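# Close every open drawer with a mobile arm robot

## Task

Push each drawer that is open until it is fully shut, while the cabinets and all other objects stay where they were at the start. The robot must not tip over or finish the scene leaning. A drawer only counts as shut if it stays that way without the robot holding it.

## Robot and tools

ROBOT. TidyBot++: a wheeled base (0.54 m long, 0.50 m wide, 0.38 m tall) on four driven casters, carrying one seven-joint arm with a two-finger gripper. The shoulder sits 0.12 m ahead of the base centre and 0.68 m above the floor. Cameras: base_camera (fixed on the base, about 0.35 m up, looking forward and down, 644x364 image) and wrist_camera (fisheye on the hand, looking where the hand points, 644x476 image).

FRAMES. Base frame: origin on the floor under the base centre, x forward, y left, z up, metres. hand_pose is reported in this frame and marks the point between the finger pads; its z axis runs out along the fingers and the fingers close along its y axis. The odometry frame is the base frame as it was when the scene began. base_odometry counts wheel rotation, so slipping shows up as travel and it drifts a few cm and degrees over many moves. Heading is in radians, left positive, within -3.142..3.142. base_tilt is in degrees, forward and right positive when leaning that way, with a fixed bias near 1 degree.

execute_actions. Argument "actions": a list with zero or one action (empty list = just report). An action may hold "base", "joints", "speeds"; its motions start together. "base" holds exactly one key, each a relative offset from where the base last measured itself: translate_m (metres along the current heading, + forward, -2..2), strafe_m (metres sideways, + left, -2..2), rotate_rad (radians turned in place, + counter-clockwise seen from above, -6.3..6.3). "joints" is one dict for the single arm with absolute targets: joint_1_rad..joint_7_rad in radians and gripper_pos from 0 (open) to 1 (closed). Ranges: joint_2_rad ±2.249 (shoulder), joint_4_rad ±2.579 (elbow), joint_6_rad ±2.099 (wrist); joints 1, 3, 5, 7 accept any angle and go the short way round, so split large turns into steps under half a revolution. joint_1_rad positive turns the arm clockwise from above, opposite to heading. joint_7_rad at 1.57 with the hand down makes the fingers open left and right. Done tolerances: ±0.039 for joints 1-4, ±0.056 for 5-7, ±0.03 gripper. "speeds" caps this action's top speed: translate_m and strafe_m 0.05..0.5 m/s, rotate_rad 0.1..1.57 rad/s (the maxima are the defaults). A base move needing over 8.667 s is refused; no action runs beyond 15 s. Any unknown key or out-of-range number rejects the whole call and nothing moves. Argument "cameras": list of "base_camera", "wrist_camera" or "all"; omitted or null gives all, [] gives none. A joint or base left out of an action may still be driving toward its earlier target.

wait: "seconds" 0..10; commands nothing and returns state and images. zoom_image: "camera" plus "region" [x0, y0, x1, y1] in pixels of that camera's latest full image, origin top-left, at most 504x504. finished_scene: "scene" = current scene number; irreversible, so call it only once drawers are shut and stay shut with the robot off them.

ARM GEOMETRY. With joint_1_rad = 0, joint_3_rad = 3.14, joint_5_rad = 0 (near the start pose) the arm stays in the vertical x-z plane. Angles from vertical, forward positive: upper arm (0.42 m) = joint_2_rad; forearm (0.31 m) = joint_2_rad - joint_4_rad; hand (0.31 m, wrist to hand point) = that minus joint_6_rad. Reach ahead of the shoulder is the sum of length*sin(angle); height above it is the sum of length*cos(angle). The arm begins folded, hand down, up to 0.08 m beyond the base front, elbow up to 1.15 m high. A downward hand reaches at most about 0.94 m high, and only near the base. Finger gap is roughly 85*(1 - gripper_pos) mm; closed fingertips sit 20 mm past the hand point. Joints move up to 1.39 rad/s (1.22 for joints 5-7).

RESULT LINES. base_status and joint_status per motion: "done" (for the base this only means the wheels turned the commanded amount, even if blocked or slipping), "off_target" (rested short, may still push), "contact_stop" or "time_out" (target dropped, holding where stopped). "joint command not followed" with "cause:" means a self-collision check withheld the arm targets (gripper still runs); "not_followed" targets may be retried on later actions. No check stops the arm hitting the base; "ARM HIT" flags a hard knock. on_its_own lists uncommanded changes. motor_effort gives percent of each motor's maximum, positive toward higher joint values, peak in brackets; readings carry offsets and noise. MOTOR HOT warns from 60 °C; OVER-TEMPERATURE FAULT at 75 °C lets the arm sag, with "limit_stop_at_motor_heat" on affected keys (resend those targets). A torque fault (joints 1-4 limit 104.5 N m, warning 56.7; joints 5-7 limit 51.3, warning 29.4) freezes arm and gripper for 10 s and skips the rest of the call; the base keeps going.

ACCURACY. Friction can leave joints a little off while reporting done; resending the same target does nothing. Correct by sending last command + (desired - measured). hand_pose itself may be 1-2 cm wrong; trust the images. Camera calibrations (K, distortion, T_world_to_cam) are given in OpenCV style and may be slightly off, more so for the wrist camera.

AVOID. Do not keep driving while the arm is snagged on something around 0.8 m or higher, and avoid strong sideways force on a raised hand: the robot can tip or lift wheels. A blocked base pushes hard until timeout; back off to recover a lean. Close drawers with gentle, slow pushes, without shoving cabinets or knocking objects over, slamming, or ramming the arm into furniture. The robot keeps its last command while you deliberate.

Each tool is called after "Emit:" by a JSON object that holds its "method" and its "body", one argument or row to a line.

## Session

I'll start by looking at the current state of the scene.

Emit:
{"method": "execute_actions", "body": {
  "actions": []
}}

Scene clock: 0.00 s.
base_odometry: x=+0.000 y=+0.000 heading=+0.000 (m, m, rad; odometry frame)
base_tilt: forward=-0.2 right=+0.2 (deg)
base_status: not commanded
joint_positions: joint_1_rad=-0.043 joint_2_rad=-0.395 joint_3_rad=+3.133 joint_4_rad=-2.550 joint_5_rad=-0.032 joint_6_rad=-0.859 joint_7_rad=+1.568 gripper_pos=+0.000
joint_status: not commanded
motor_effort: joint_1_rad=-1 joint_2_rad=-1 joint_3_rad=+0 joint_4_rad=+16 joint_5_rad=+1 joint_6_rad=+2 joint_7_rad=-1 (%)
hand_pose: x=+0.2582 y=+0.0157 z=+0.5880 quat_wxyz=(-0.013, +0.998, +0.014, +0.064) (m; base frame)
pictures: base_camera, wrist_camera
Images, in order (width x height): base_camera 644x364, wrist_camera 644x476.

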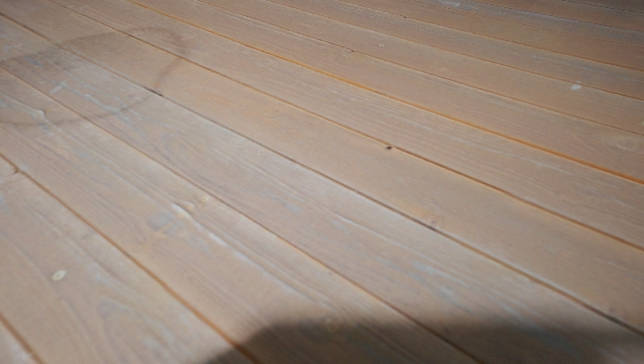

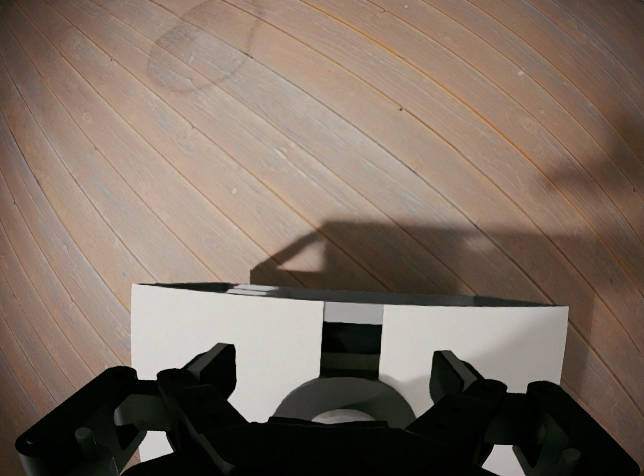

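Emit:
{"method": "execute_actions", "body": {
  "actions": [
    {"joints": {"joint_6_rad": 0.35}}
  ]
}}

Scene clock: 7.20 s.
base_odometry: x=+0.000 y=+0.000 heading=+0.000 (m, m, rad; odometry frame)
base_tilt: forward=-0.2 right=+0.2 (deg)
base_status: not commanded
joint_positions: joint_1_rad=-0.043 joint_2_rad=-0.395 joint_3_rad=+3.133 joint_4_rad=-2.549 joint_5_rad=-0.032 joint_6_rad=+0.336 joint_7_rad=+1.568 gripper_pos=+0.000
joint_status: all done
motor_effort: joint_1_rad=+0(0) joint_2_rad=-5(4) joint_3_rad=+0(0) joint_4_rad=+18(18) joint_5_rad=+0(0) joint_6_rad=+7(8) joint_7_rad=-1(2) (%)
hand_pose: x=+0.5207 y=+0.0191 z=+0.8209 quat_wxyz=(-0.020, +0.789, +0.005, +0.614) (m; base frame)
pictures: base_camera, wrist_camera
camera_calibration (this result's frames):
wrist_camera: T_world_to_cam=[[0.0850183, -0.996091, -0.0239883, -0.0021361], [-0.270853, 0.0000644369, -0.962621, 0.985531], [0.958859, 0.0883377, -0.269789, -0.146931], [0, 0, 0, 1]] pos_world=[0.408001, 0.0107883, 0.909001]
Images, in order (width x height): base_camera 644x364, wrist_camera 644x476.

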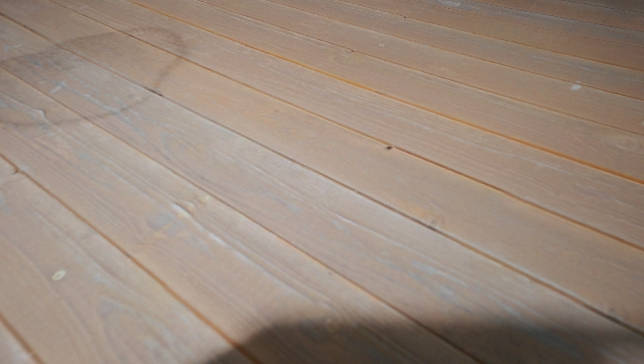

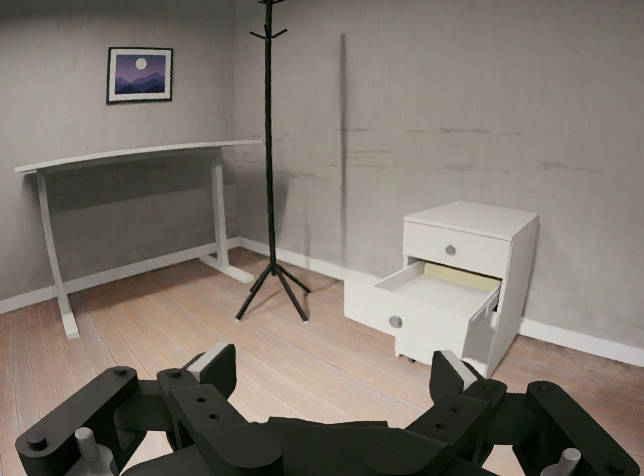

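Emit:
{"method": "zoom_image", "body": {
  "camera": "wrist_camera",
  "region": [320, 170, 580, 400]
}}

Emit:
{"method": "execute_actions", "body": {
  "actions": [
    {"base": {"rotate_rad": -1.3}}
  ],
  "cameras": ["wrist_camera"]
}}

Region (320, 170, 580, 400) of wrist_camera's 644x476 image, scaled by 1.938; it fills the top 446 rows of this view, and the rest is white.

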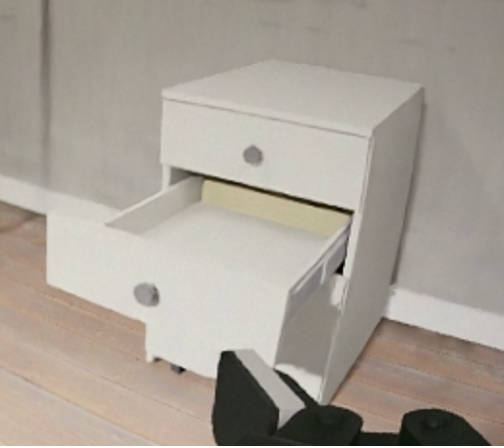

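Scene clock: 15.33 s.
base_odometry: x=+0.000 y=+0.000 heading=-1.299 (m, m, rad; odometry frame)
base_tilt: forward=-0.2 right=+0.2 (deg)
base_status: done
joint_positions: joint_1_rad=-0.043 joint_2_rad=-0.395 joint_3_rad=+3.133 joint_4_rad=-2.549 joint_5_rad=-0.032 joint_6_rad=+0.336 joint_7_rad=+1.568 gripper_pos=+0.000
joint_status: not commanded
motor_effort: joint_1_rad=+0(2) joint_2_rad=-5(5) joint_3_rad=+0(1) joint_4_rad=+18(18) joint_5_rad=-1(0) joint_6_rad=+7(7) joint_7_rad=-1(1) (%)
hand_pose: x=+0.5207 y=+0.0191 z=+0.8209 quat_wxyz=(-0.020, +0.789, +0.005, +0.614) (m; base frame)
pictures: wrist_camera
camera_calibration (this result's frames):
wrist_camera: T_world_to_cam=[[0.0850134, -0.996091, -0.0239902, -0.0021343], [-0.270853, 0.0000676397, -0.962621, 0.985531], [0.95886, 0.0883335, -0.269788, -0.146931], [0, 0, 0, 1]] pos_world=[0.408001, 0.0107863, 0.909001]
Images, in order (width x height): wrist_camera 644x476.

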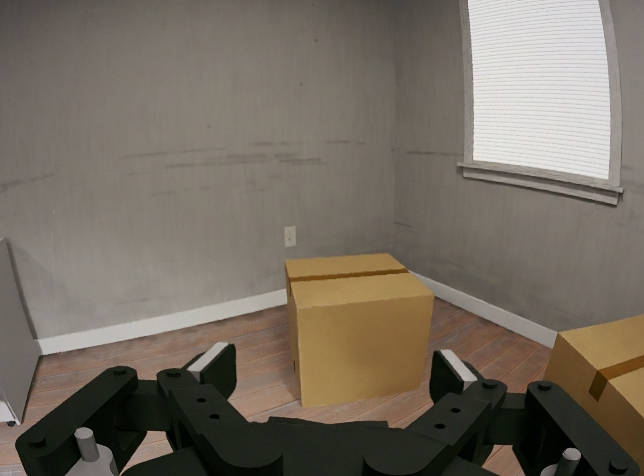

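Emit:
{"method": "execute_actions", "body": {
  "actions": [
    {"base": {"rotate_rad": -1.4}}
  ],
  "cameras": ["wrist_camera"]
}}

Scene clock: 19.27 s.
base_odometry: x=+0.000 y=+0.000 heading=-2.699 (m, m, rad; odometry frame)
base_tilt: forward=-0.2 right=+0.2 (deg)
base_status: done
joint_positions: joint_1_rad=-0.043 joint_2_rad=-0.395 joint_3_rad=+3.133 joint_4_rad=-2.549 joint_5_rad=-0.032 joint_6_rad=+0.336 joint_7_rad=+1.568 gripper_pos=+0.000
joint_status: not commanded
motor_effort: joint_1_rad=-1(0) joint_2_rad=-5(5) joint_3_rad=+0(1) joint_4_rad=+18(18) joint_5_rad=+0(0) joint_6_rad=+7(8) joint_7_rad=-1(1) (%)
hand_pose: x=+0.5207 y=+0.0191 z=+0.8209 quat_wxyz=(-0.020, +0.789, +0.005, +0.614) (m; base frame)
pictures: wrist_camera
camera_calibration (this result's frames):
wrist_camera: T_world_to_cam=[[0.0850096, -0.996091, -0.023992, -0.00213257], [-0.270853, 0.000070354, -0.962621, 0.985531], [0.95886, 0.0883303, -0.269788, -0.146931], [0, 0, 0, 1]] pos_world=[0.408002, 0.0107849, 0.909001]
Images, in order (width x height): wrist_camera 644x476.

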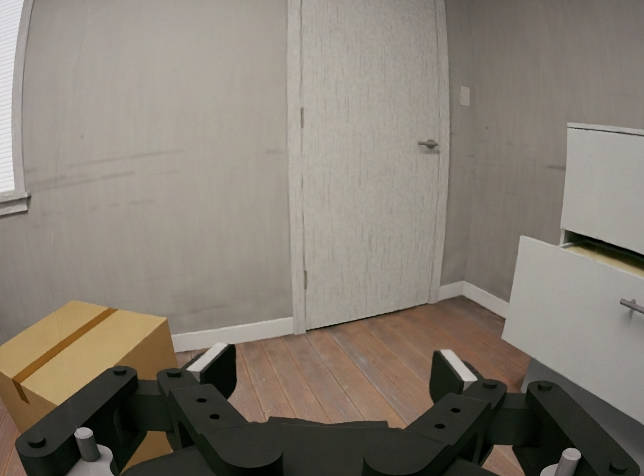

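Emit:
{"method": "execute_actions", "body": {
  "actions": [
    {"base": {"rotate_rad": -1.1}}
  ],
  "cameras": ["wrist_camera"]
}}

Scene clock: 22.83 s.
base_odometry: x=+0.000 y=+0.000 heading=+2.485 (m, m, rad; odometry frame)
base_tilt: forward=-0.2 right=+0.2 (deg)
base_status: done
joint_positions: joint_1_rad=-0.043 joint_2_rad=-0.395 joint_3_rad=+3.133 joint_4_rad=-2.549 joint_5_rad=-0.032 joint_6_rad=+0.336 joint_7_rad=+1.568 gripper_pos=+0.000
joint_status: not commanded
motor_effort: joint_1_rad=-1(0) joint_2_rad=-5(5) joint_3_rad=+0(1) joint_4_rad=+18(18) joint_5_rad=+0(0) joint_6_rad=+7(7) joint_7_rad=-1(1) (%)
hand_pose: x=+0.5207 y=+0.0191 z=+0.8209 quat_wxyz=(-0.020, +0.789, +0.005, +0.614) (m; base frame)
pictures: wrist_camera
camera_calibration (this result's frames):
wrist_camera: T_world_to_cam=[[0.0850047, -0.996092, -0.0239939, -0.00213074], [-0.270853, 0.0000735227, -0.962621, 0.985531], [0.95886, 0.0883261, -0.269788, -0.146931], [0, 0, 0, 1]] pos_world=[0.408002, 0.010783, 0.909001]
Images, in order (width x height): wrist_camera 644x476.

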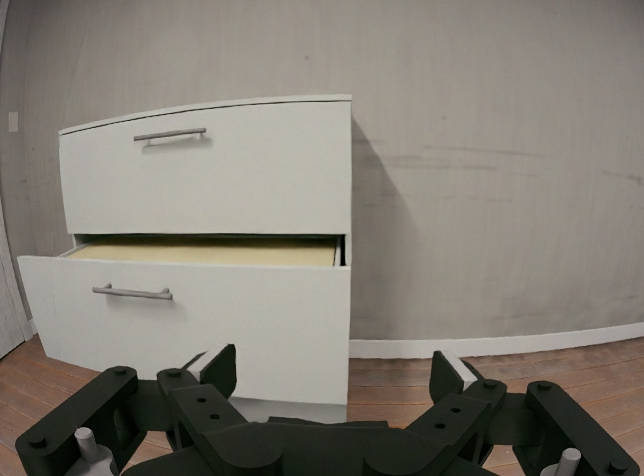

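Emit:
{"method": "execute_actions", "body": {
  "actions": [
    {"base": {"rotate_rad": -1.2}}
  ],
  "cameras": ["wrist_camera"]
}}

Scene clock: 26.90 s.
base_odometry: x=+0.000 y=+0.000 heading=+1.286 (m, m, rad; odometry frame)
base_tilt: forward=-0.2 right=+0.2 (deg)
base_status: done
joint_positions: joint_1_rad=-0.043 joint_2_rad=-0.395 joint_3_rad=+3.133 joint_4_rad=-2.549 joint_5_rad=-0.032 joint_6_rad=+0.336 joint_7_rad=+1.568 gripper_pos=+0.000
joint_status: not commanded
motor_effort: joint_1_rad=-1(0) joint_2_rad=-4(5) joint_3_rad=+0(1) joint_4_rad=+18(19) joint_5_rad=+0(0) joint_6_rad=+7(7) joint_7_rad=-1(1) (%)
hand_pose: x=+0.5207 y=+0.0191 z=+0.8209 quat_wxyz=(-0.020, +0.789, +0.005, +0.614) (m; base frame)
pictures: wrist_camera
camera_calibration (this result's frames):
wrist_camera: T_world_to_cam=[[0.0850002, -0.996092, -0.0239959, -0.00212879], [-0.270853, 0.0000766587, -0.962621, 0.985531], [0.958861, 0.0883223, -0.269788, -0.146931], [0, 0, 0, 1]] pos_world=[0.408002, 0.0107813, 0.909001]
Images, in order (width x height): wrist_camera 644x476.

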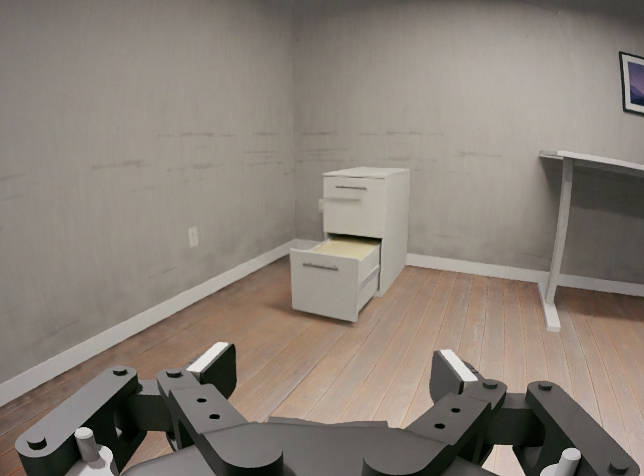

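Emit:
{"method": "zoom_image", "body": {
  "camera": "wrist_camera",
  "region": [260, 140, 460, 340]
}}

Region (260, 140, 460, 340) of wrist_camera's 644x476 image, scaled by 2.520.

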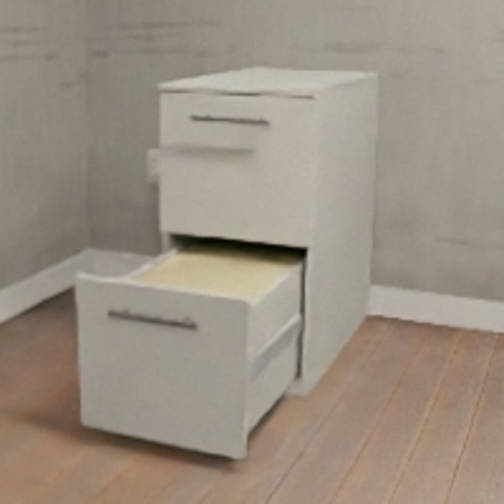

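Emit:
{"method": "execute_actions", "body": {
  "actions": [
    {"base": {"rotate_rad": -0.356}, "joints": {"joint_1_rad": -1.571, "joint_2_rad": 1.1, "joint_4_rad": -1.79, "joint_6_rad": 1.09, "gripper_pos": 1.0}}
  ],
  "cameras": ["wrist_camera"]
}}

Scene clock: 144.67 s.
base_odometry: x=+0.000 y=+0.000 heading=+0.930 (m, m, rad; odometry frame)
base_tilt: forward=-0.2 right=+0.2 (deg)
base_status: done
joint_positions: joint_1_rad=-1.557 joint_2_rad=+1.087 joint_3_rad=+3.133 joint_4_rad=-1.807 joint_5_rad=-0.032 joint_6_rad=+1.053 joint_7_rad=+1.568 gripper_pos=+0.999
joint_status: all done
motor_effort: joint_1_rad=-1(3) joint_2_rad=-45(47) joint_3_rad=-1(3) joint_4_rad=+8(19) joint_5_rad=+0(1) joint_6_rad=+7(8) joint_7_rad=-1(1) (%)
hand_pose: x=+0.1318 y=+0.7493 z=+0.4899 quat_wxyz=(-0.424, +0.578, +0.547, +0.432) (m; base frame)
pictures: wrist_camera
camera_calibration (this result's frames):
wrist_camera: T_world_to_cam=[[0.999787, 0.011222, -0.0173495, -0.128291], [-0.0133046, -0.292798, -0.956082, 0.743776], [-0.015809, 0.956109, -0.292586, -0.438428], [0, 0, 0, 1]] pos_world=[0.131228, 0.6384, 0.580608]
Images, in order (width x height): wrist_camera 644x476.

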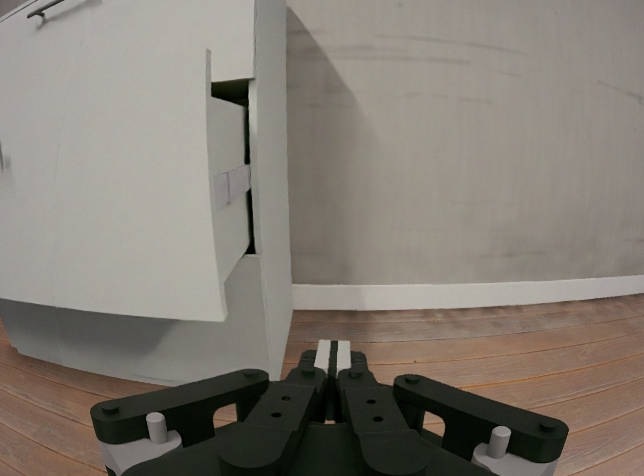

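Emit:
{"method": "execute_actions", "body": {
  "actions": [
    {"base": {"translate_m": -0.62}}
  ],
  "cameras": ["wrist_camera"]
}}

Scene clock: 150.67 s.
base_odometry: x=-0.371 y=-0.497 heading=+0.929 (m, m, rad; odometry frame)
base_tilt: forward=-0.2 right=+0.2 (deg)
base_status: done
joint_positions: joint_1_rad=-1.562 joint_2_rad=+1.087 joint_3_rad=+3.133 joint_4_rad=-1.807 joint_5_rad=-0.032 joint_6_rad=+1.054 joint_7_rad=+1.568 gripper_pos=+0.999
joint_status: not commanded
motor_effort: joint_1_rad=-1(5) joint_2_rad=-45(45) joint_3_rad=-1(3) joint_4_rad=+8(8) joint_5_rad=+0(1) joint_6_rad=+7(7) joint_7_rad=-1(1) (%)
hand_pose: x=+0.1282 y=+0.7496 z=+0.4904 quat_wxyz=(-0.426, +0.576, +0.548, +0.431) (m; base frame)
pictures: wrist_camera
camera_calibration (this result's frames):
wrist_camera: T_world_to_cam=[[0.999721, 0.0161352, -0.0172781, -0.128333], [-0.0118287, -0.291393, -0.95653, 0.743309], [-0.0204685, 0.956467, -0.29112, -0.439097], [0, 0, 0, 1]] pos_world=[0.128102, 0.638648, 0.58095]
Images, in order (width x height): wrist_camera 644x476.

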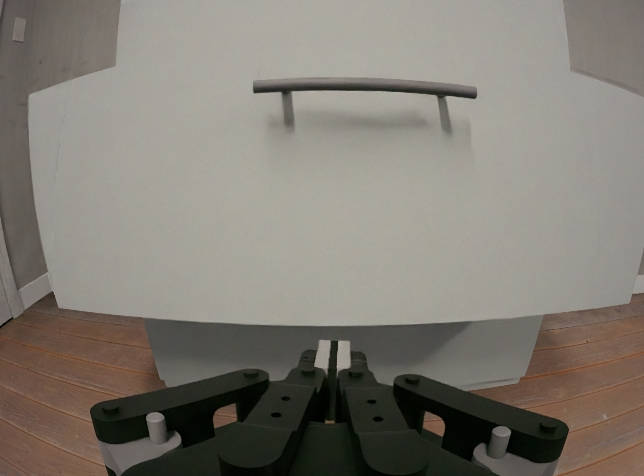

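Emit:
{"method": "execute_actions", "body": {
  "actions": [
    {"base": {"strafe_m": 0.21}}
  ],
  "cameras": ["wrist_camera"]
}}

Scene clock: 162.67 s.
base_odometry: x=-0.540 y=-0.371 heading=+0.930 (m, m, rad; odometry frame)
base_tilt: forward=-0.2 right=+0.2 (deg)
base_status: done
joint_positions: joint_1_rad=-1.562 joint_2_rad=+1.087 joint_3_rad=+3.133 joint_4_rad=-1.798 joint_5_rad=-0.032 joint_6_rad=+1.056 joint_7_rad=+1.568 gripper_pos=+0.999
joint_status: not commanded
motor_effort: joint_1_rad=-1(2) joint_2_rad=-45(48) joint_3_rad=-1(2) joint_4_rad=+9(9) joint_5_rad=+0(1) joint_6_rad=+8(8) joint_7_rad=-1(1) (%)
hand_pose: x=+0.1282 y=+0.7528 z=+0.4937 quat_wxyz=(-0.429, +0.574, +0.546, +0.434) (m; base frame)
pictures: wrist_camera
camera_calibration (this result's frames):
wrist_camera: T_world_to_cam=[[0.999723, 0.0162111, -0.0170454, -0.128546], [-0.0117729, -0.282528, -0.959187, 0.742052], [-0.0203653, 0.959122, -0.282259, -0.447557], [0, 0, 0, 1]] pos_world=[0.128132, 0.640996, 0.583248]
Images, in order (width x height): wrist_camera 644x476.

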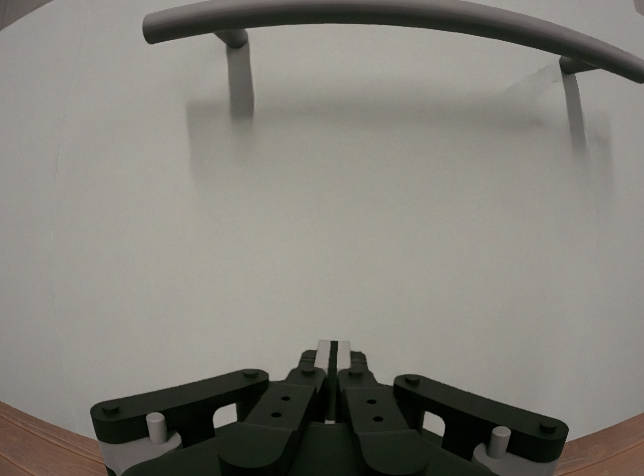

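Emit:
{"method": "execute_actions", "body": {
  "actions": [
    {"base": {"strafe_m": 0.24}, "speeds": {"strafe_m": 0.12}}
  ],
  "cameras": ["wrist_camera"]
}}

Scene clock: 175.03 s.
base_odometry: x=-0.732 y=-0.228 heading=+0.930 (m, m, rad; odometry frame)
base_tilt: forward=-0.2 right=+0.2 (deg)
base_status: done
joint_positions: joint_1_rad=-1.564 joint_2_rad=+1.095 joint_3_rad=+3.133 joint_4_rad=-1.795 joint_5_rad=-0.032 joint_6_rad=+1.058 joint_7_rad=+1.568 gripper_pos=+0.999
joint_status: not commanded
motor_effort: joint_1_rad=-1(5) joint_2_rad=-46(49) joint_3_rad=-1(4) joint_4_rad=+8(27) joint_5_rad=+0(3) joint_6_rad=+7(10) joint_7_rad=-1(1) (%)
hand_pose: x=+0.1270 y=+0.7530 z=+0.4900 quat_wxyz=(-0.428, +0.574, +0.547, +0.433) (m; base frame)
pictures: wrist_camera
camera_calibration (this result's frames):
wrist_camera: T_world_to_cam=[[0.999699, 0.0177962, -0.016874, -0.128673], [-0.0111296, -0.283902, -0.958789, 0.739224], [-0.0218534, 0.958688, -0.283619, -0.447594], [0, 0, 0, 1]] pos_world=[0.12708, 0.64126, 0.579642]
Images, in order (width x height): wrist_camera 644x476.

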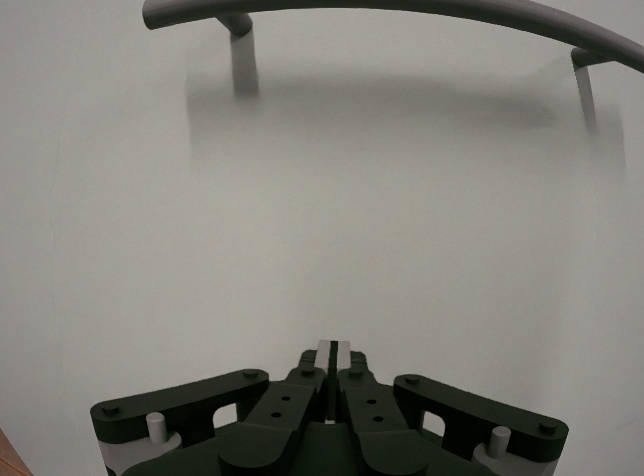

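Emit:
{"method": "execute_actions", "body": {
  "actions": [
    {"base": {"strafe_m": 0.04}, "speeds": {"strafe_m": 0.08}}
  ],
  "cameras": ["wrist_camera"]
}}

Scene clock: 178.93 s.
base_odometry: x=-0.764 y=-0.204 heading=+0.931 (m, m, rad; odometry frame)
base_tilt: forward=-0.2 right=+0.2 (deg)
base_status: done
joint_positions: joint_1_rad=-1.564 joint_2_rad=+1.094 joint_3_rad=+3.133 joint_4_rad=-1.850 joint_5_rad=-0.032 joint_6_rad=+1.061 joint_7_rad=+1.568 gripper_pos=+0.999
joint_status: not commanded
motor_effort: joint_1_rad=-1(1) joint_2_rad=-45(48) joint_3_rad=-1(2) joint_4_rad=+18(26) joint_5_rad=+0(1) joint_6_rad=+8(8) joint_7_rad=-1(1) (%)
hand_pose: x=+0.1268 y=+0.7316 z=+0.4712 quat_wxyz=(-0.414, +0.585, +0.558, +0.419) (m; base frame)
pictures: wrist_camera
camera_calibration (this result's frames):
wrist_camera: T_world_to_cam=[[0.999691, 0.0172928, -0.017847, -0.127577], [-0.0110701, -0.333086, -0.942831, 0.743631], [-0.0222488, 0.942738, -0.332792, -0.397563], [0, 0, 0, 1]] pos_world=[0.126924, 0.624697, 0.566536]
Images, in order (width x height): wrist_camera 644x476.

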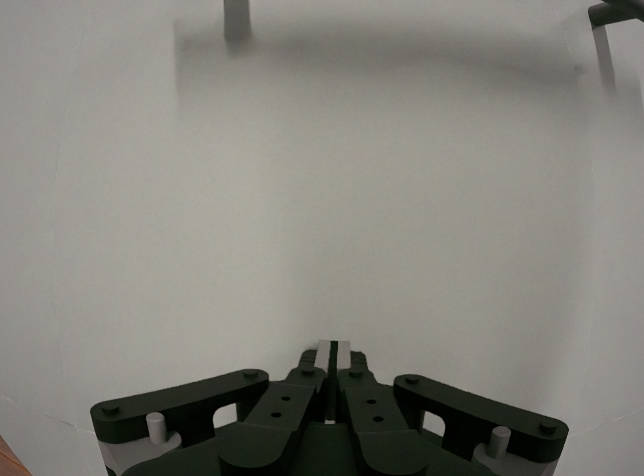

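Emit:
{"method": "execute_actions", "body": {
  "actions": [
    {"base": {"strafe_m": 0.03}, "speeds": {"strafe_m": 0.06}}
  ],
  "cameras": ["wrist_camera"]
}}

Scene clock: 184.57 s.
base_odometry: x=-0.788 y=-0.187 heading=+0.931 (m, m, rad; odometry frame)
base_tilt: forward=-0.2 right=+0.2 (deg)
base_status: done
joint_positions: joint_1_rad=-1.564 joint_2_rad=+1.096 joint_3_rad=+3.133 joint_4_rad=-1.918 joint_5_rad=-0.032 joint_6_rad=+1.061 joint_7_rad=+1.568 gripper_pos=+0.999
joint_status: not commanded
motor_effort: joint_1_rad=-1(3) joint_2_rad=-45(47) joint_3_rad=-1(2) joint_4_rad=+30(34) joint_5_rad=+0(1) joint_6_rad=+10(11) joint_7_rad=-1(1) (%)
hand_pose: x=+0.1265 y=+0.7030 z=+0.4466 quat_wxyz=(-0.393, +0.599, +0.572, +0.399) (m; base frame)
pictures: wrist_camera
camera_calibration (this result's frames):
wrist_camera: T_world_to_cam=[[0.999679, 0.0165097, -0.0192165, -0.126104], [-0.0110649, -0.397816, -0.917399, 0.745026], [-0.0227906, 0.917317, -0.397505, -0.331935], [0, 0, 0, 1]] pos_world=[0.126742, 0.602954, 0.549116]
Images, in order (width x height): wrist_camera 644x476.

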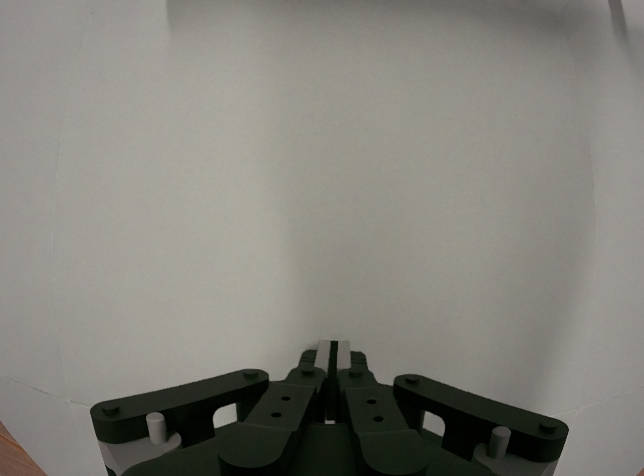

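Emit:
{"method": "execute_actions", "body": {
  "actions": [
    {"base": {"strafe_m": -0.3}, "joints": {"joint_4_rad": -1.9, "joint_6_rad": 1.2}}
  ],
  "cameras": ["wrist_camera"]
}}

Scene clock: 192.20 s.
base_odometry: x=-0.547 y=-0.366 heading=+0.931 (m, m, rad; odometry frame)
base_tilt: forward=-0.2 right=+0.2 (deg)
base_status: done
joint_positions: joint_1_rad=-1.564 joint_2_rad=+1.099 joint_3_rad=+3.133 joint_4_rad=-1.893 joint_5_rad=-0.032 joint_6_rad=+1.170 joint_7_rad=+1.568 gripper_pos=+0.999
joint_status: all done
motor_effort: joint_1_rad=-1(6) joint_2_rad=-44(52) joint_3_rad=-1(4) joint_4_rad=+6(29) joint_5_rad=+0(2) joint_6_rad=+7(14) joint_7_rad=-1(1) (%)
hand_pose: x=+0.1273 y=+0.7228 z=+0.4846 quat_wxyz=(-0.430, +0.572, +0.546, +0.436) (m; base frame)
pictures: wrist_camera
camera_calibration (this result's frames):
wrist_camera: T_world_to_cam=[[0.999764, 0.0172506, -0.0131958, -0.129918], [-0.00793195, -0.275601, -0.961239, 0.720261], [-0.0202187, 0.961117, -0.275399, -0.426142], [0, 0, 0, 1]] pos_world=[0.126984, 0.610318, 0.57327]
Images, in order (width x height): wrist_camera 644x476.

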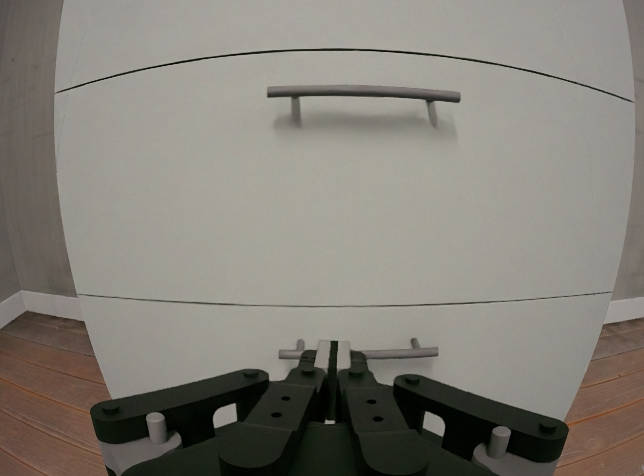

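Emit:
{"method": "execute_actions", "body": {
  "actions": [
    {"base": {"translate_m": 0.9}}
  ],
  "cameras": ["wrist_camera"]
}}

Scene clock: 201.97 s.
base_odometry: x=-0.009 y=+0.356 heading=+0.931 (m, m, rad; odometry frame)
base_tilt: forward=-0.2 right=+0.2 (deg)
base_status: done
joint_positions: joint_1_rad=-1.566 joint_2_rad=+1.099 joint_3_rad=+3.133 joint_4_rad=-1.893 joint_5_rad=-0.032 joint_6_rad=+1.170 joint_7_rad=+1.568 gripper_pos=+0.999
joint_status: not commanded
motor_effort: joint_1_rad=-1(3) joint_2_rad=-44(44) joint_3_rad=-1(3) joint_4_rad=+7(7) joint_5_rad=+0(0) joint_6_rad=+7(8) joint_7_rad=-1(1) (%)
hand_pose: x=+0.1263 y=+0.7228 z=+0.4846 quat_wxyz=(-0.430, +0.572, +0.546, +0.436) (m; base frame)
pictures: wrist_camera
camera_calibration (this result's frames):
wrist_camera: T_world_to_cam=[[0.99974, 0.0185879, -0.0131956, -0.129915], [-0.0075631, -0.275611, -0.961239, 0.720217], [-0.0215043, 0.96109, -0.275399, -0.425989], [0, 0, 0, 1]] pos_world=[0.126168, 0.610328, 0.57327]
Images, in order (width x height): wrist_camera 644x476.

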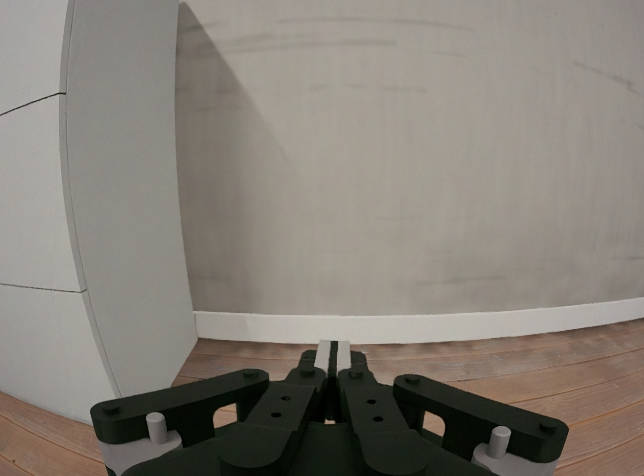

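Emit:
{"method": "zoom_image", "body": {
  "camera": "wrist_camera",
  "region": [0, 40, 200, 340]
}}

Region (0, 40, 200, 340) of wrist_camera's 644x476 image, scaled by 1.680.

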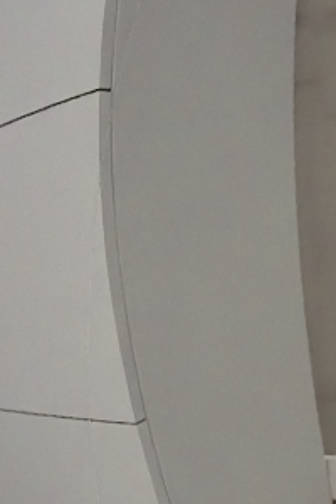

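Emit:
{"method": "execute_actions", "body": {
  "actions": [
    {"base": {"translate_m": 0.52}, "joints": {"joint_1_rad": 0.0, "joint_2_rad": 1.7, "joint_4_rad": -1.05, "joint_6_rad": 0.71}}
  ],
  "cameras": ["wrist_camera"]
}}

Scene clock: 219.57 s.
base_odometry: x=+0.301 y=+0.773 heading=+0.931 (m, m, rad; odometry frame)
base_tilt: forward=-0.1 right=+0.2 (deg)
base_status: done
joint_positions: joint_1_rad=-0.011 joint_2_rad=+1.682 joint_3_rad=+3.134 joint_4_rad=-1.068 joint_5_rad=-0.032 joint_6_rad=+0.745 joint_7_rad=+1.568 gripper_pos=+0.999
joint_status: all done
motor_effort: joint_1_rad=-1(5) joint_2_rad=-52(53) joint_3_rad=-1(3) joint_4_rad=+10(9) joint_5_rad=+0(1) joint_6_rad=+7(8) joint_7_rad=-1(1) (%)
hand_pose: x=+0.9395 y=+0.0066 z=+0.2136 quat_wxyz=(-0.004, +0.843, -0.015, +0.538) (m; base frame)
pictures: wrist_camera
camera_calibration (this result's frames):
wrist_camera: T_world_to_cam=[[0.0313381, -0.999059, -0.0299714, -0.013032], [-0.44554, 0.0128792, -0.89517, 0.663966], [0.894714, 0.0414064, -0.444717, -0.613304], [0, 0, 0, 1]] pos_world=[0.844963, 0.00382362, 0.321226]
Images, in order (width x height): wrist_camera 644x476.

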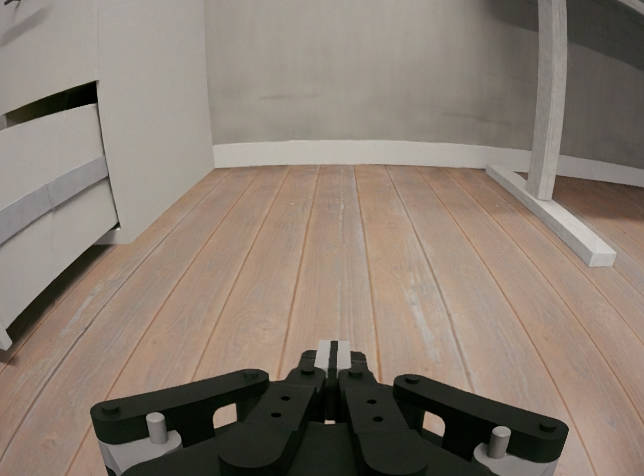

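Emit:
{"method": "execute_actions", "body": {
  "actions": [
    {"base": {"strafe_m": 0.7}}
  ]
}}

Scene clock: 228.00 s.
base_odometry: x=-0.260 y=+1.191 heading=+0.930 (m, m, rad; odometry frame)
base_tilt: forward=-0.1 right=+0.2 (deg)
base_status: done
joint_positions: joint_1_rad=-0.007 joint_2_rad=+1.682 joint_3_rad=+3.134 joint_4_rad=-1.067 joint_5_rad=-0.032 joint_6_rad=+0.745 joint_7_rad=+1.568 gripper_pos=+0.999
joint_status: not commanded
motor_effort: joint_1_rad=-1(3) joint_2_rad=-52(52) joint_3_rad=-2(2) joint_4_rad=+9(10) joint_5_rad=+0(0) joint_6_rad=+7(7) joint_7_rad=-1(1) (%)
hand_pose: x=+0.9399 y=+0.0029 z=+0.2140 quat_wxyz=(-0.003, +0.842, -0.017, +0.538) (m; base frame)
pictures: base_camera, wrist_camera
camera_calibration (this result's frames):
wrist_camera: T_world_to_cam=[[0.0269063, -0.999189, -0.0299496, -0.0125283], [-0.444554, 0.0148745, -0.895629, 0.663757], [0.895348, 0.0374123, -0.443793, -0.61416], [0, 0, 0, 1]] pos_world=[0.845299, 0.000585899, 0.321545]
Images, in order (width x height): base_camera 644x364, wrist_camera 644x476.

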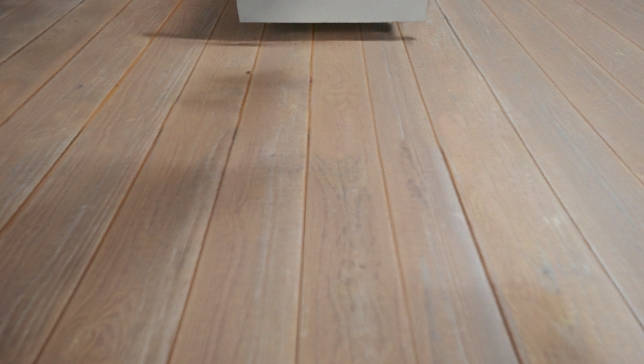

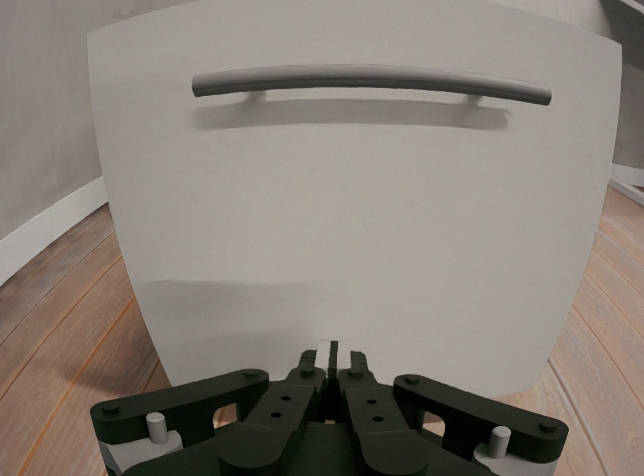

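Emit:
{"method": "execute_actions", "body": {
  "actions": [
    {"base": {"translate_m": 0.48}, "speeds": {"translate_m": 0.15}}
  ]
}}

Scene clock: 237.37 s.
base_odometry: x=+0.027 y=+1.577 heading=+0.931 (m, m, rad; odometry frame)
base_tilt: forward=-0.1 right=+0.2 (deg)
base_status: done
joint_positions: joint_1_rad=-0.007 joint_2_rad=+1.708 joint_3_rad=+3.134 joint_4_rad=-1.058 joint_5_rad=-0.032 joint_6_rad=+0.726 joint_7_rad=+1.568 gripper_pos=+0.999
joint_status: not commanded
motor_effort: joint_1_rad=-1(2) joint_2_rad=-51(58) joint_3_rad=-1(2) joint_4_rad=+9(28) joint_5_rad=+0(1) joint_6_rad=+7(10) joint_7_rad=-1(1) (%)
hand_pose: x=+0.9291 y=+0.0030 z=+0.1916 quat_wxyz=(-0.003, +0.852, -0.017, +0.524) (m; base frame)
pictures: base_camera, wrist_camera
camera_calibration (this result's frames):
wrist_camera: T_world_to_cam=[[0.0261303, -0.999172, -0.0311911, -0.0118765], [-0.475461, 0.0150244, -0.879608, 0.664509], [0.879349, 0.0378145, -0.474675, -0.593608], [0, 0, 0, 1]] pos_world=[0.838247, 0.00059653, 0.302367]
Images, in order (width x height): base_camera 644x364, wrist_camera 644x476.

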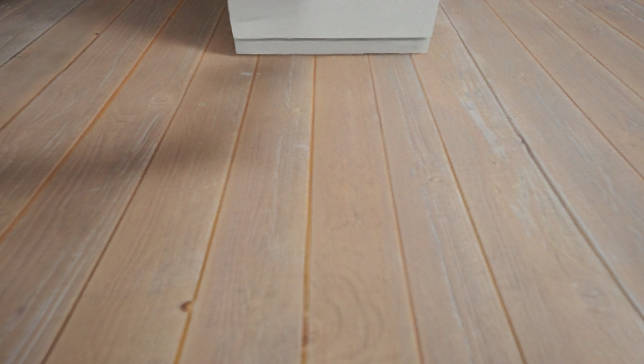

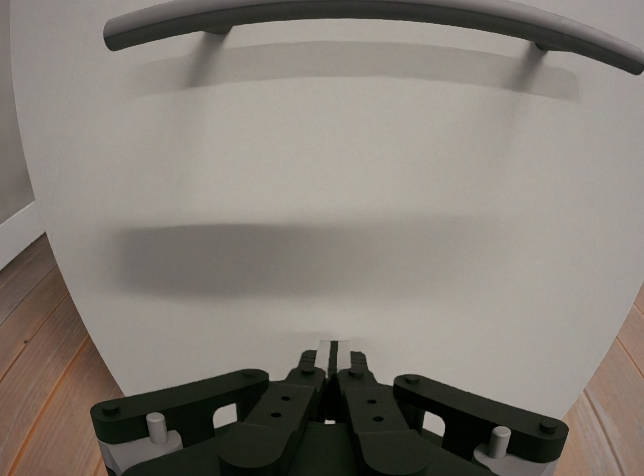

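Emit:
{"method": "execute_actions", "body": {
  "actions": [
    {"base": {"translate_m": 0.07}, "speeds": {"translate_m": 0.08}}
  ]
}}

Scene clock: 241.03 s.
base_odometry: x=+0.068 y=+1.633 heading=+0.931 (m, m, rad; odometry frame)
base_tilt: forward=-0.1 right=+0.2 (deg)
base_status: done
joint_positions: joint_1_rad=-0.007 joint_2_rad=+1.750 joint_3_rad=+3.134 joint_4_rad=-1.110 joint_5_rad=-0.032 joint_6_rad=+0.707 joint_7_rad=+1.568 gripper_pos=+0.999
joint_status: not commanded
motor_effort: joint_1_rad=+0(2) joint_2_rad=-61(63) joint_3_rad=-1(2) joint_4_rad=+19(26) joint_5_rad=+0(1) joint_6_rad=+11(12) joint_7_rad=-1(1) (%)
hand_pose: x=+0.8804 y=+0.0031 z=+0.1337 quat_wxyz=(-0.002, +0.880, -0.016, +0.474) (m; base frame)
pictures: base_camera, wrist_camera
camera_calibration (this result's frames):
wrist_camera: T_world_to_cam=[[0.0231486, -0.999157, -0.0339138, -0.009387], [-0.572507, 0.0145611, -0.819771, 0.667888], [0.819573, 0.0383924, -0.571687, -0.512662], [0, 0, 0, 1]] pos_world=[0.802752, 0.000578045, 0.254115]
Images, in order (width x height): base_camera 644x364, wrist_camera 644x476.

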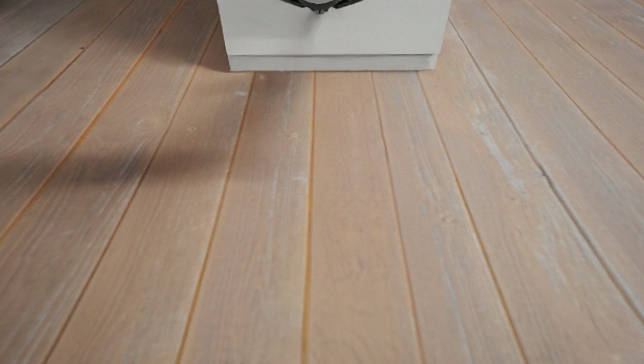

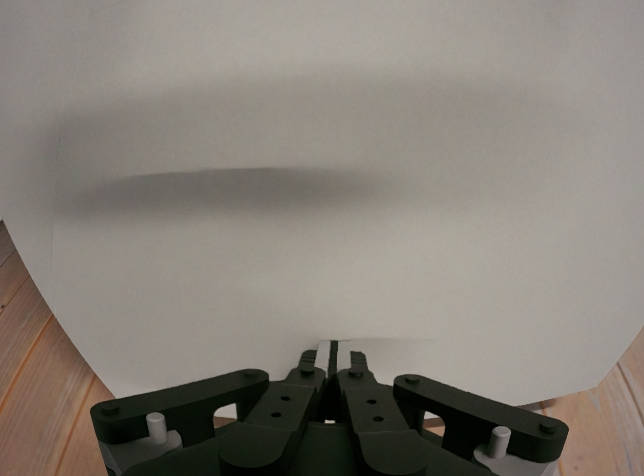

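Emit:
{"method": "execute_actions", "body": {
  "actions": [
    {"base": {"translate_m": -0.2}, "joints": {"joint_2_rad": 1.7, "joint_4_rad": -1.05, "joint_6_rad": 1.0}}
  ]
}}

Scene clock: 247.50 s.
base_odometry: x=-0.051 y=+1.472 heading=+0.931 (m, m, rad; odometry frame)
base_tilt: forward=-0.1 right=+0.2 (deg)
base_status: done
joint_positions: joint_1_rad=-0.006 joint_2_rad=+1.699 joint_3_rad=+3.134 joint_4_rad=-1.049 joint_5_rad=-0.032 joint_6_rad=+0.971 joint_7_rad=+1.568 gripper_pos=+0.999
joint_status: all done
motor_effort: joint_1_rad=-1(6) joint_2_rad=-52(67) joint_3_rad=-1(2) joint_4_rad=+10(19) joint_5_rad=+0(1) joint_6_rad=+8(15) joint_7_rad=-1(1) (%)
hand_pose: x=+0.9617 y=+0.0008 z=+0.2744 quat_wxyz=(-0.001, +0.776, -0.017, +0.631) (m; base frame)
pictures: base_camera, wrist_camera
camera_calibration (this result's frames):
wrist_camera: T_world_to_cam=[[0.0274706, -0.999455, -0.0182886, -0.0172363], [-0.230611, 0.0114656, -0.972979, 0.543055], [0.972658, 0.0309458, -0.23017, -0.739761], [0, 0, 0, 1]] pos_world=[0.845242, -0.000560879, 0.357795]
Images, in order (width x height): base_camera 644x364, wrist_camera 644x476.

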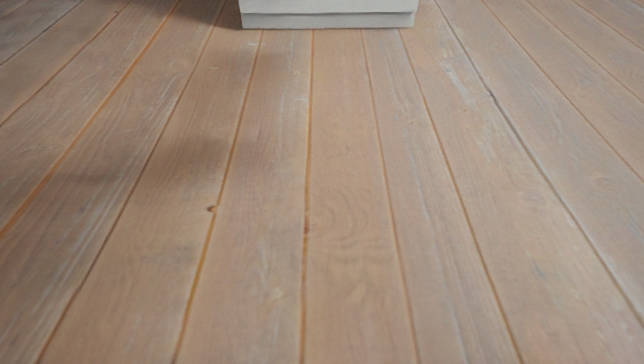

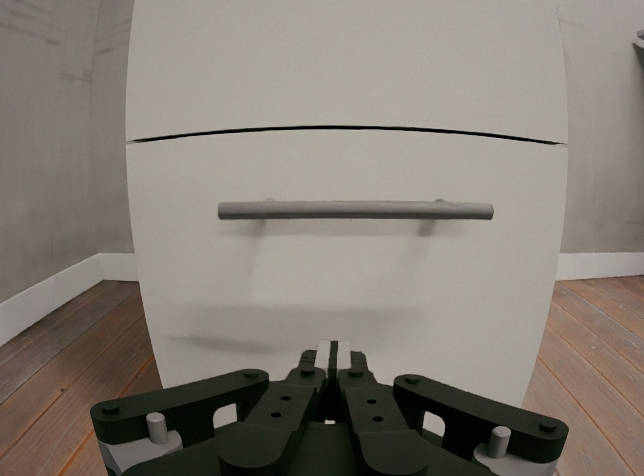

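Emit:
{"method": "zoom_image", "body": {
  "camera": "wrist_camera",
  "region": [100, 100, 220, 190]
}}

Emit:
{"method": "zoom_image", "body": {
  "camera": "wrist_camera",
  "region": [480, 100, 600, 190]
}}

Region (100, 100, 220, 190) of wrist_camera's 644x476 image, scaled by 4.200; it fills the top 378 rows of this view, and the rest is white.

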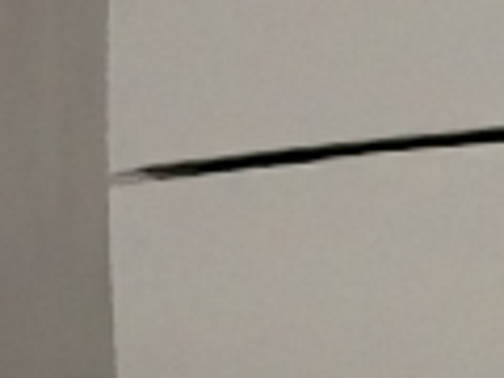

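Region (480, 100, 600, 190) of wrist_camera's 644x476 image, scaled by 4.200; it fills the top 378 rows of this view, and the rest is white.

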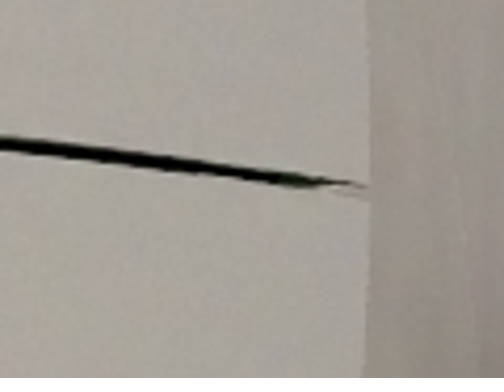

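Emit:
{"method": "execute_actions", "body": {
  "actions": [
    {"base": {"translate_m": -0.53}, "joints": {"joint_1_rad": 1.571, "joint_2_rad": 1.5, "joint_4_rad": -1.4, "joint_6_rad": 1.15}}
  ],
  "cameras": ["wrist_camera"]
}}

Scene clock: 268.90 s.
base_odometry: x=-0.368 y=+1.047 heading=+0.931 (m, m, rad; odometry frame)
base_tilt: forward=-0.2 right=+0.3 (deg)
base_status: done
joint_positions: joint_1_rad=+1.554 joint_2_rad=+1.524 joint_3_rad=+3.136 joint_4_rad=-1.382 joint_5_rad=-0.032 joint_6_rad=+1.114 joint_7_rad=+1.568 gripper_pos=+0.999
joint_status: all done
motor_effort: joint_1_rad=-1(7) joint_2_rad=-50(52) joint_3_rad=-1(4) joint_4_rad=+8(10) joint_5_rad=+0(1) joint_6_rad=+8(8) joint_7_rad=-1(1) (%)
hand_pose: x=+0.1270 y=-0.7970 z=+0.3271 quat_wxyz=(+0.440, +0.545, -0.560, +0.443) (m; base frame)
pictures: wrist_camera
camera_calibration (this result's frames):
wrist_camera: T_world_to_cam=[[-0.999215, -0.0377027, -0.0121979, 0.104299], [0.00250731, 0.247048, -0.969, 0.567856], [0.0395474, -0.968269, -0.246759, -0.563478], [0, 0, 0, 1]] pos_world=[0.125077, -0.681954, 0.412481]
Images, in order (width x height): wrist_camera 644x476.

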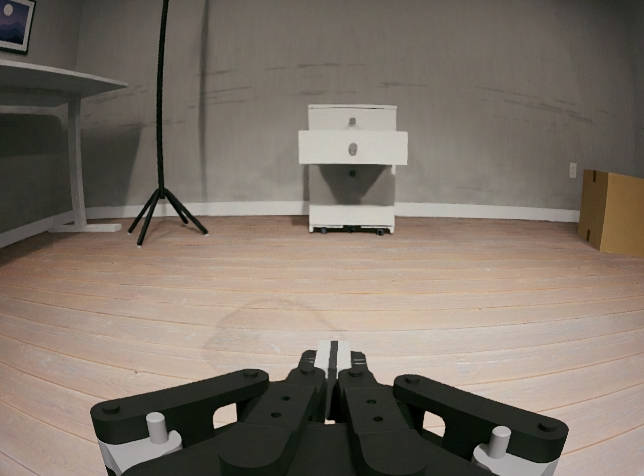

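Emit:
{"method": "execute_actions", "body": {
  "actions": [
    {"base": {"strafe_m": -1.05}}
  ],
  "cameras": ["wrist_camera"]
}}

Scene clock: 277.17 s.
base_odometry: x=+0.474 y=+0.419 heading=+0.930 (m, m, rad; odometry frame)
base_tilt: forward=-0.2 right=+0.3 (deg)
base_status: done
joint_positions: joint_1_rad=+1.554 joint_2_rad=+1.519 joint_3_rad=+3.136 joint_4_rad=-1.389 joint_5_rad=-0.032 joint_6_rad=+1.115 joint_7_rad=+1.568 gripper_pos=+0.999
joint_status: not commanded
motor_effort: joint_1_rad=-1(2) joint_2_rad=-49(51) joint_3_rad=-1(1) joint_4_rad=+8(9) joint_5_rad=+0(0) joint_6_rad=+8(8) joint_7_rad=-1(1) (%)
hand_pose: x=+0.1270 y=-0.7967 z=+0.3294 quat_wxyz=(+0.440, +0.545, -0.560, +0.443) (m; base frame)
pictures: wrist_camera
camera_calibration (this result's frames):
wrist_camera: T_world_to_cam=[[-0.999214, -0.0377246, -0.0121597, 0.104308], [0.00247445, 0.246813, -0.96906, 0.569762], [0.0395586, -0.968329, -0.246526, -0.562736], [0, 0, 0, 1]] pos_world=[0.125077, -0.681603, 0.414672]
Images, in order (width x height): wrist_camera 644x476.

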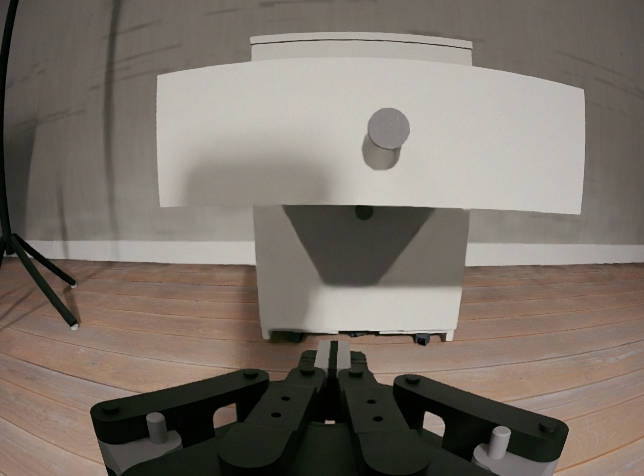

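Emit:
{"method": "execute_actions", "body": {
  "actions": [
    {"base": {"translate_m": 0.02}, "joints": {"joint_2_rad": 1.36, "joint_4_rad": -1.49, "joint_6_rad": 1.2}}
  ],
  "cameras": ["wrist_camera"]
}}

Scene clock: 307.53 s.
base_odometry: x=+0.486 y=+0.435 heading=+0.930 (m, m, rad; odometry frame)
base_tilt: forward=-0.2 right=+0.3 (deg)
base_status: done
joint_positions: joint_1_rad=+1.560 joint_2_rad=+1.360 joint_3_rad=+3.136 joint_4_rad=-1.476 joint_5_rad=-0.032 joint_6_rad=+1.170 joint_7_rad=+1.568 gripper_pos=+0.999
joint_status: all done
motor_effort: joint_1_rad=-1(2) joint_2_rad=-51(54) joint_3_rad=-1(2) joint_4_rad=+9(10) joint_5_rad=+0(1) joint_6_rad=+8(8) joint_7_rad=-1(1) (%)
hand_pose: x=+0.1224 y=-0.8156 z=+0.4401 quat_wxyz=(+0.475, +0.514, -0.533, +0.476) (m; base frame)
pictures: wrist_camera
camera_calibration (this result's frames):
wrist_camera: T_world_to_cam=[[-0.999431, -0.0327701, -0.0079798, 0.102567], [0.00389, 0.123019, -0.992397, 0.590855], [0.0335026, -0.991863, -0.122821, -0.626487], [0, 0, 0, 1]] pos_world=[0.121199, -0.690715, 0.510235]
Images, in order (width x height): wrist_camera 644x476.

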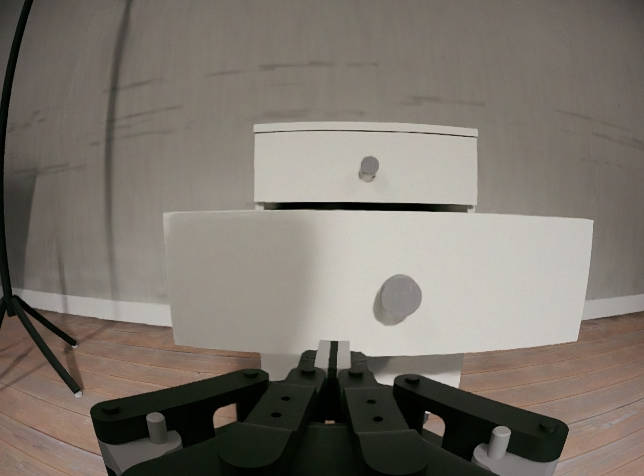

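Emit:
{"method": "execute_actions", "body": {
  "actions": [
    {"base": {"strafe_m": -0.3}, "speeds": {"strafe_m": 0.12}}
  ],
  "cameras": ["wrist_camera"]
}}

Scene clock: 315.30 s.
base_odometry: x=+0.727 y=+0.256 heading=+0.930 (m, m, rad; odometry frame)
base_tilt: forward=-0.2 right=+0.3 (deg)
base_status: done
joint_positions: joint_1_rad=+1.560 joint_2_rad=+1.361 joint_3_rad=+3.136 joint_4_rad=-1.488 joint_5_rad=-0.032 joint_6_rad=+1.171 joint_7_rad=+1.568 gripper_pos=+0.999
joint_status: not commanded
motor_effort: joint_1_rad=+0(1) joint_2_rad=-50(55) joint_3_rad=-1(2) joint_4_rad=+9(14) joint_5_rad=+0(1) joint_6_rad=+8(8) joint_7_rad=-1(1) (%)
hand_pose: x=+0.1223 y=-0.8118 z=+0.4356 quat_wxyz=(+0.472, +0.517, -0.535, +0.473) (m; base frame)
pictures: wrist_camera
camera_calibration (this result's frames):
wrist_camera: T_world_to_cam=[[-0.999437, -0.0325571, -0.00816128, 0.102741], [0.00374398, 0.133498, -0.991042, 0.593852], [0.033355, -0.990514, -0.133301, -0.617557], [0, 0, 0, 1]] pos_world=[0.121059, -0.687632, 0.50705]
Images, in order (width x height): wrist_camera 644x476.

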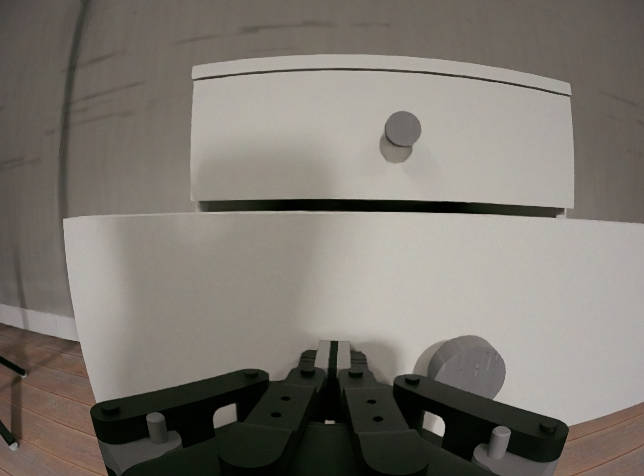

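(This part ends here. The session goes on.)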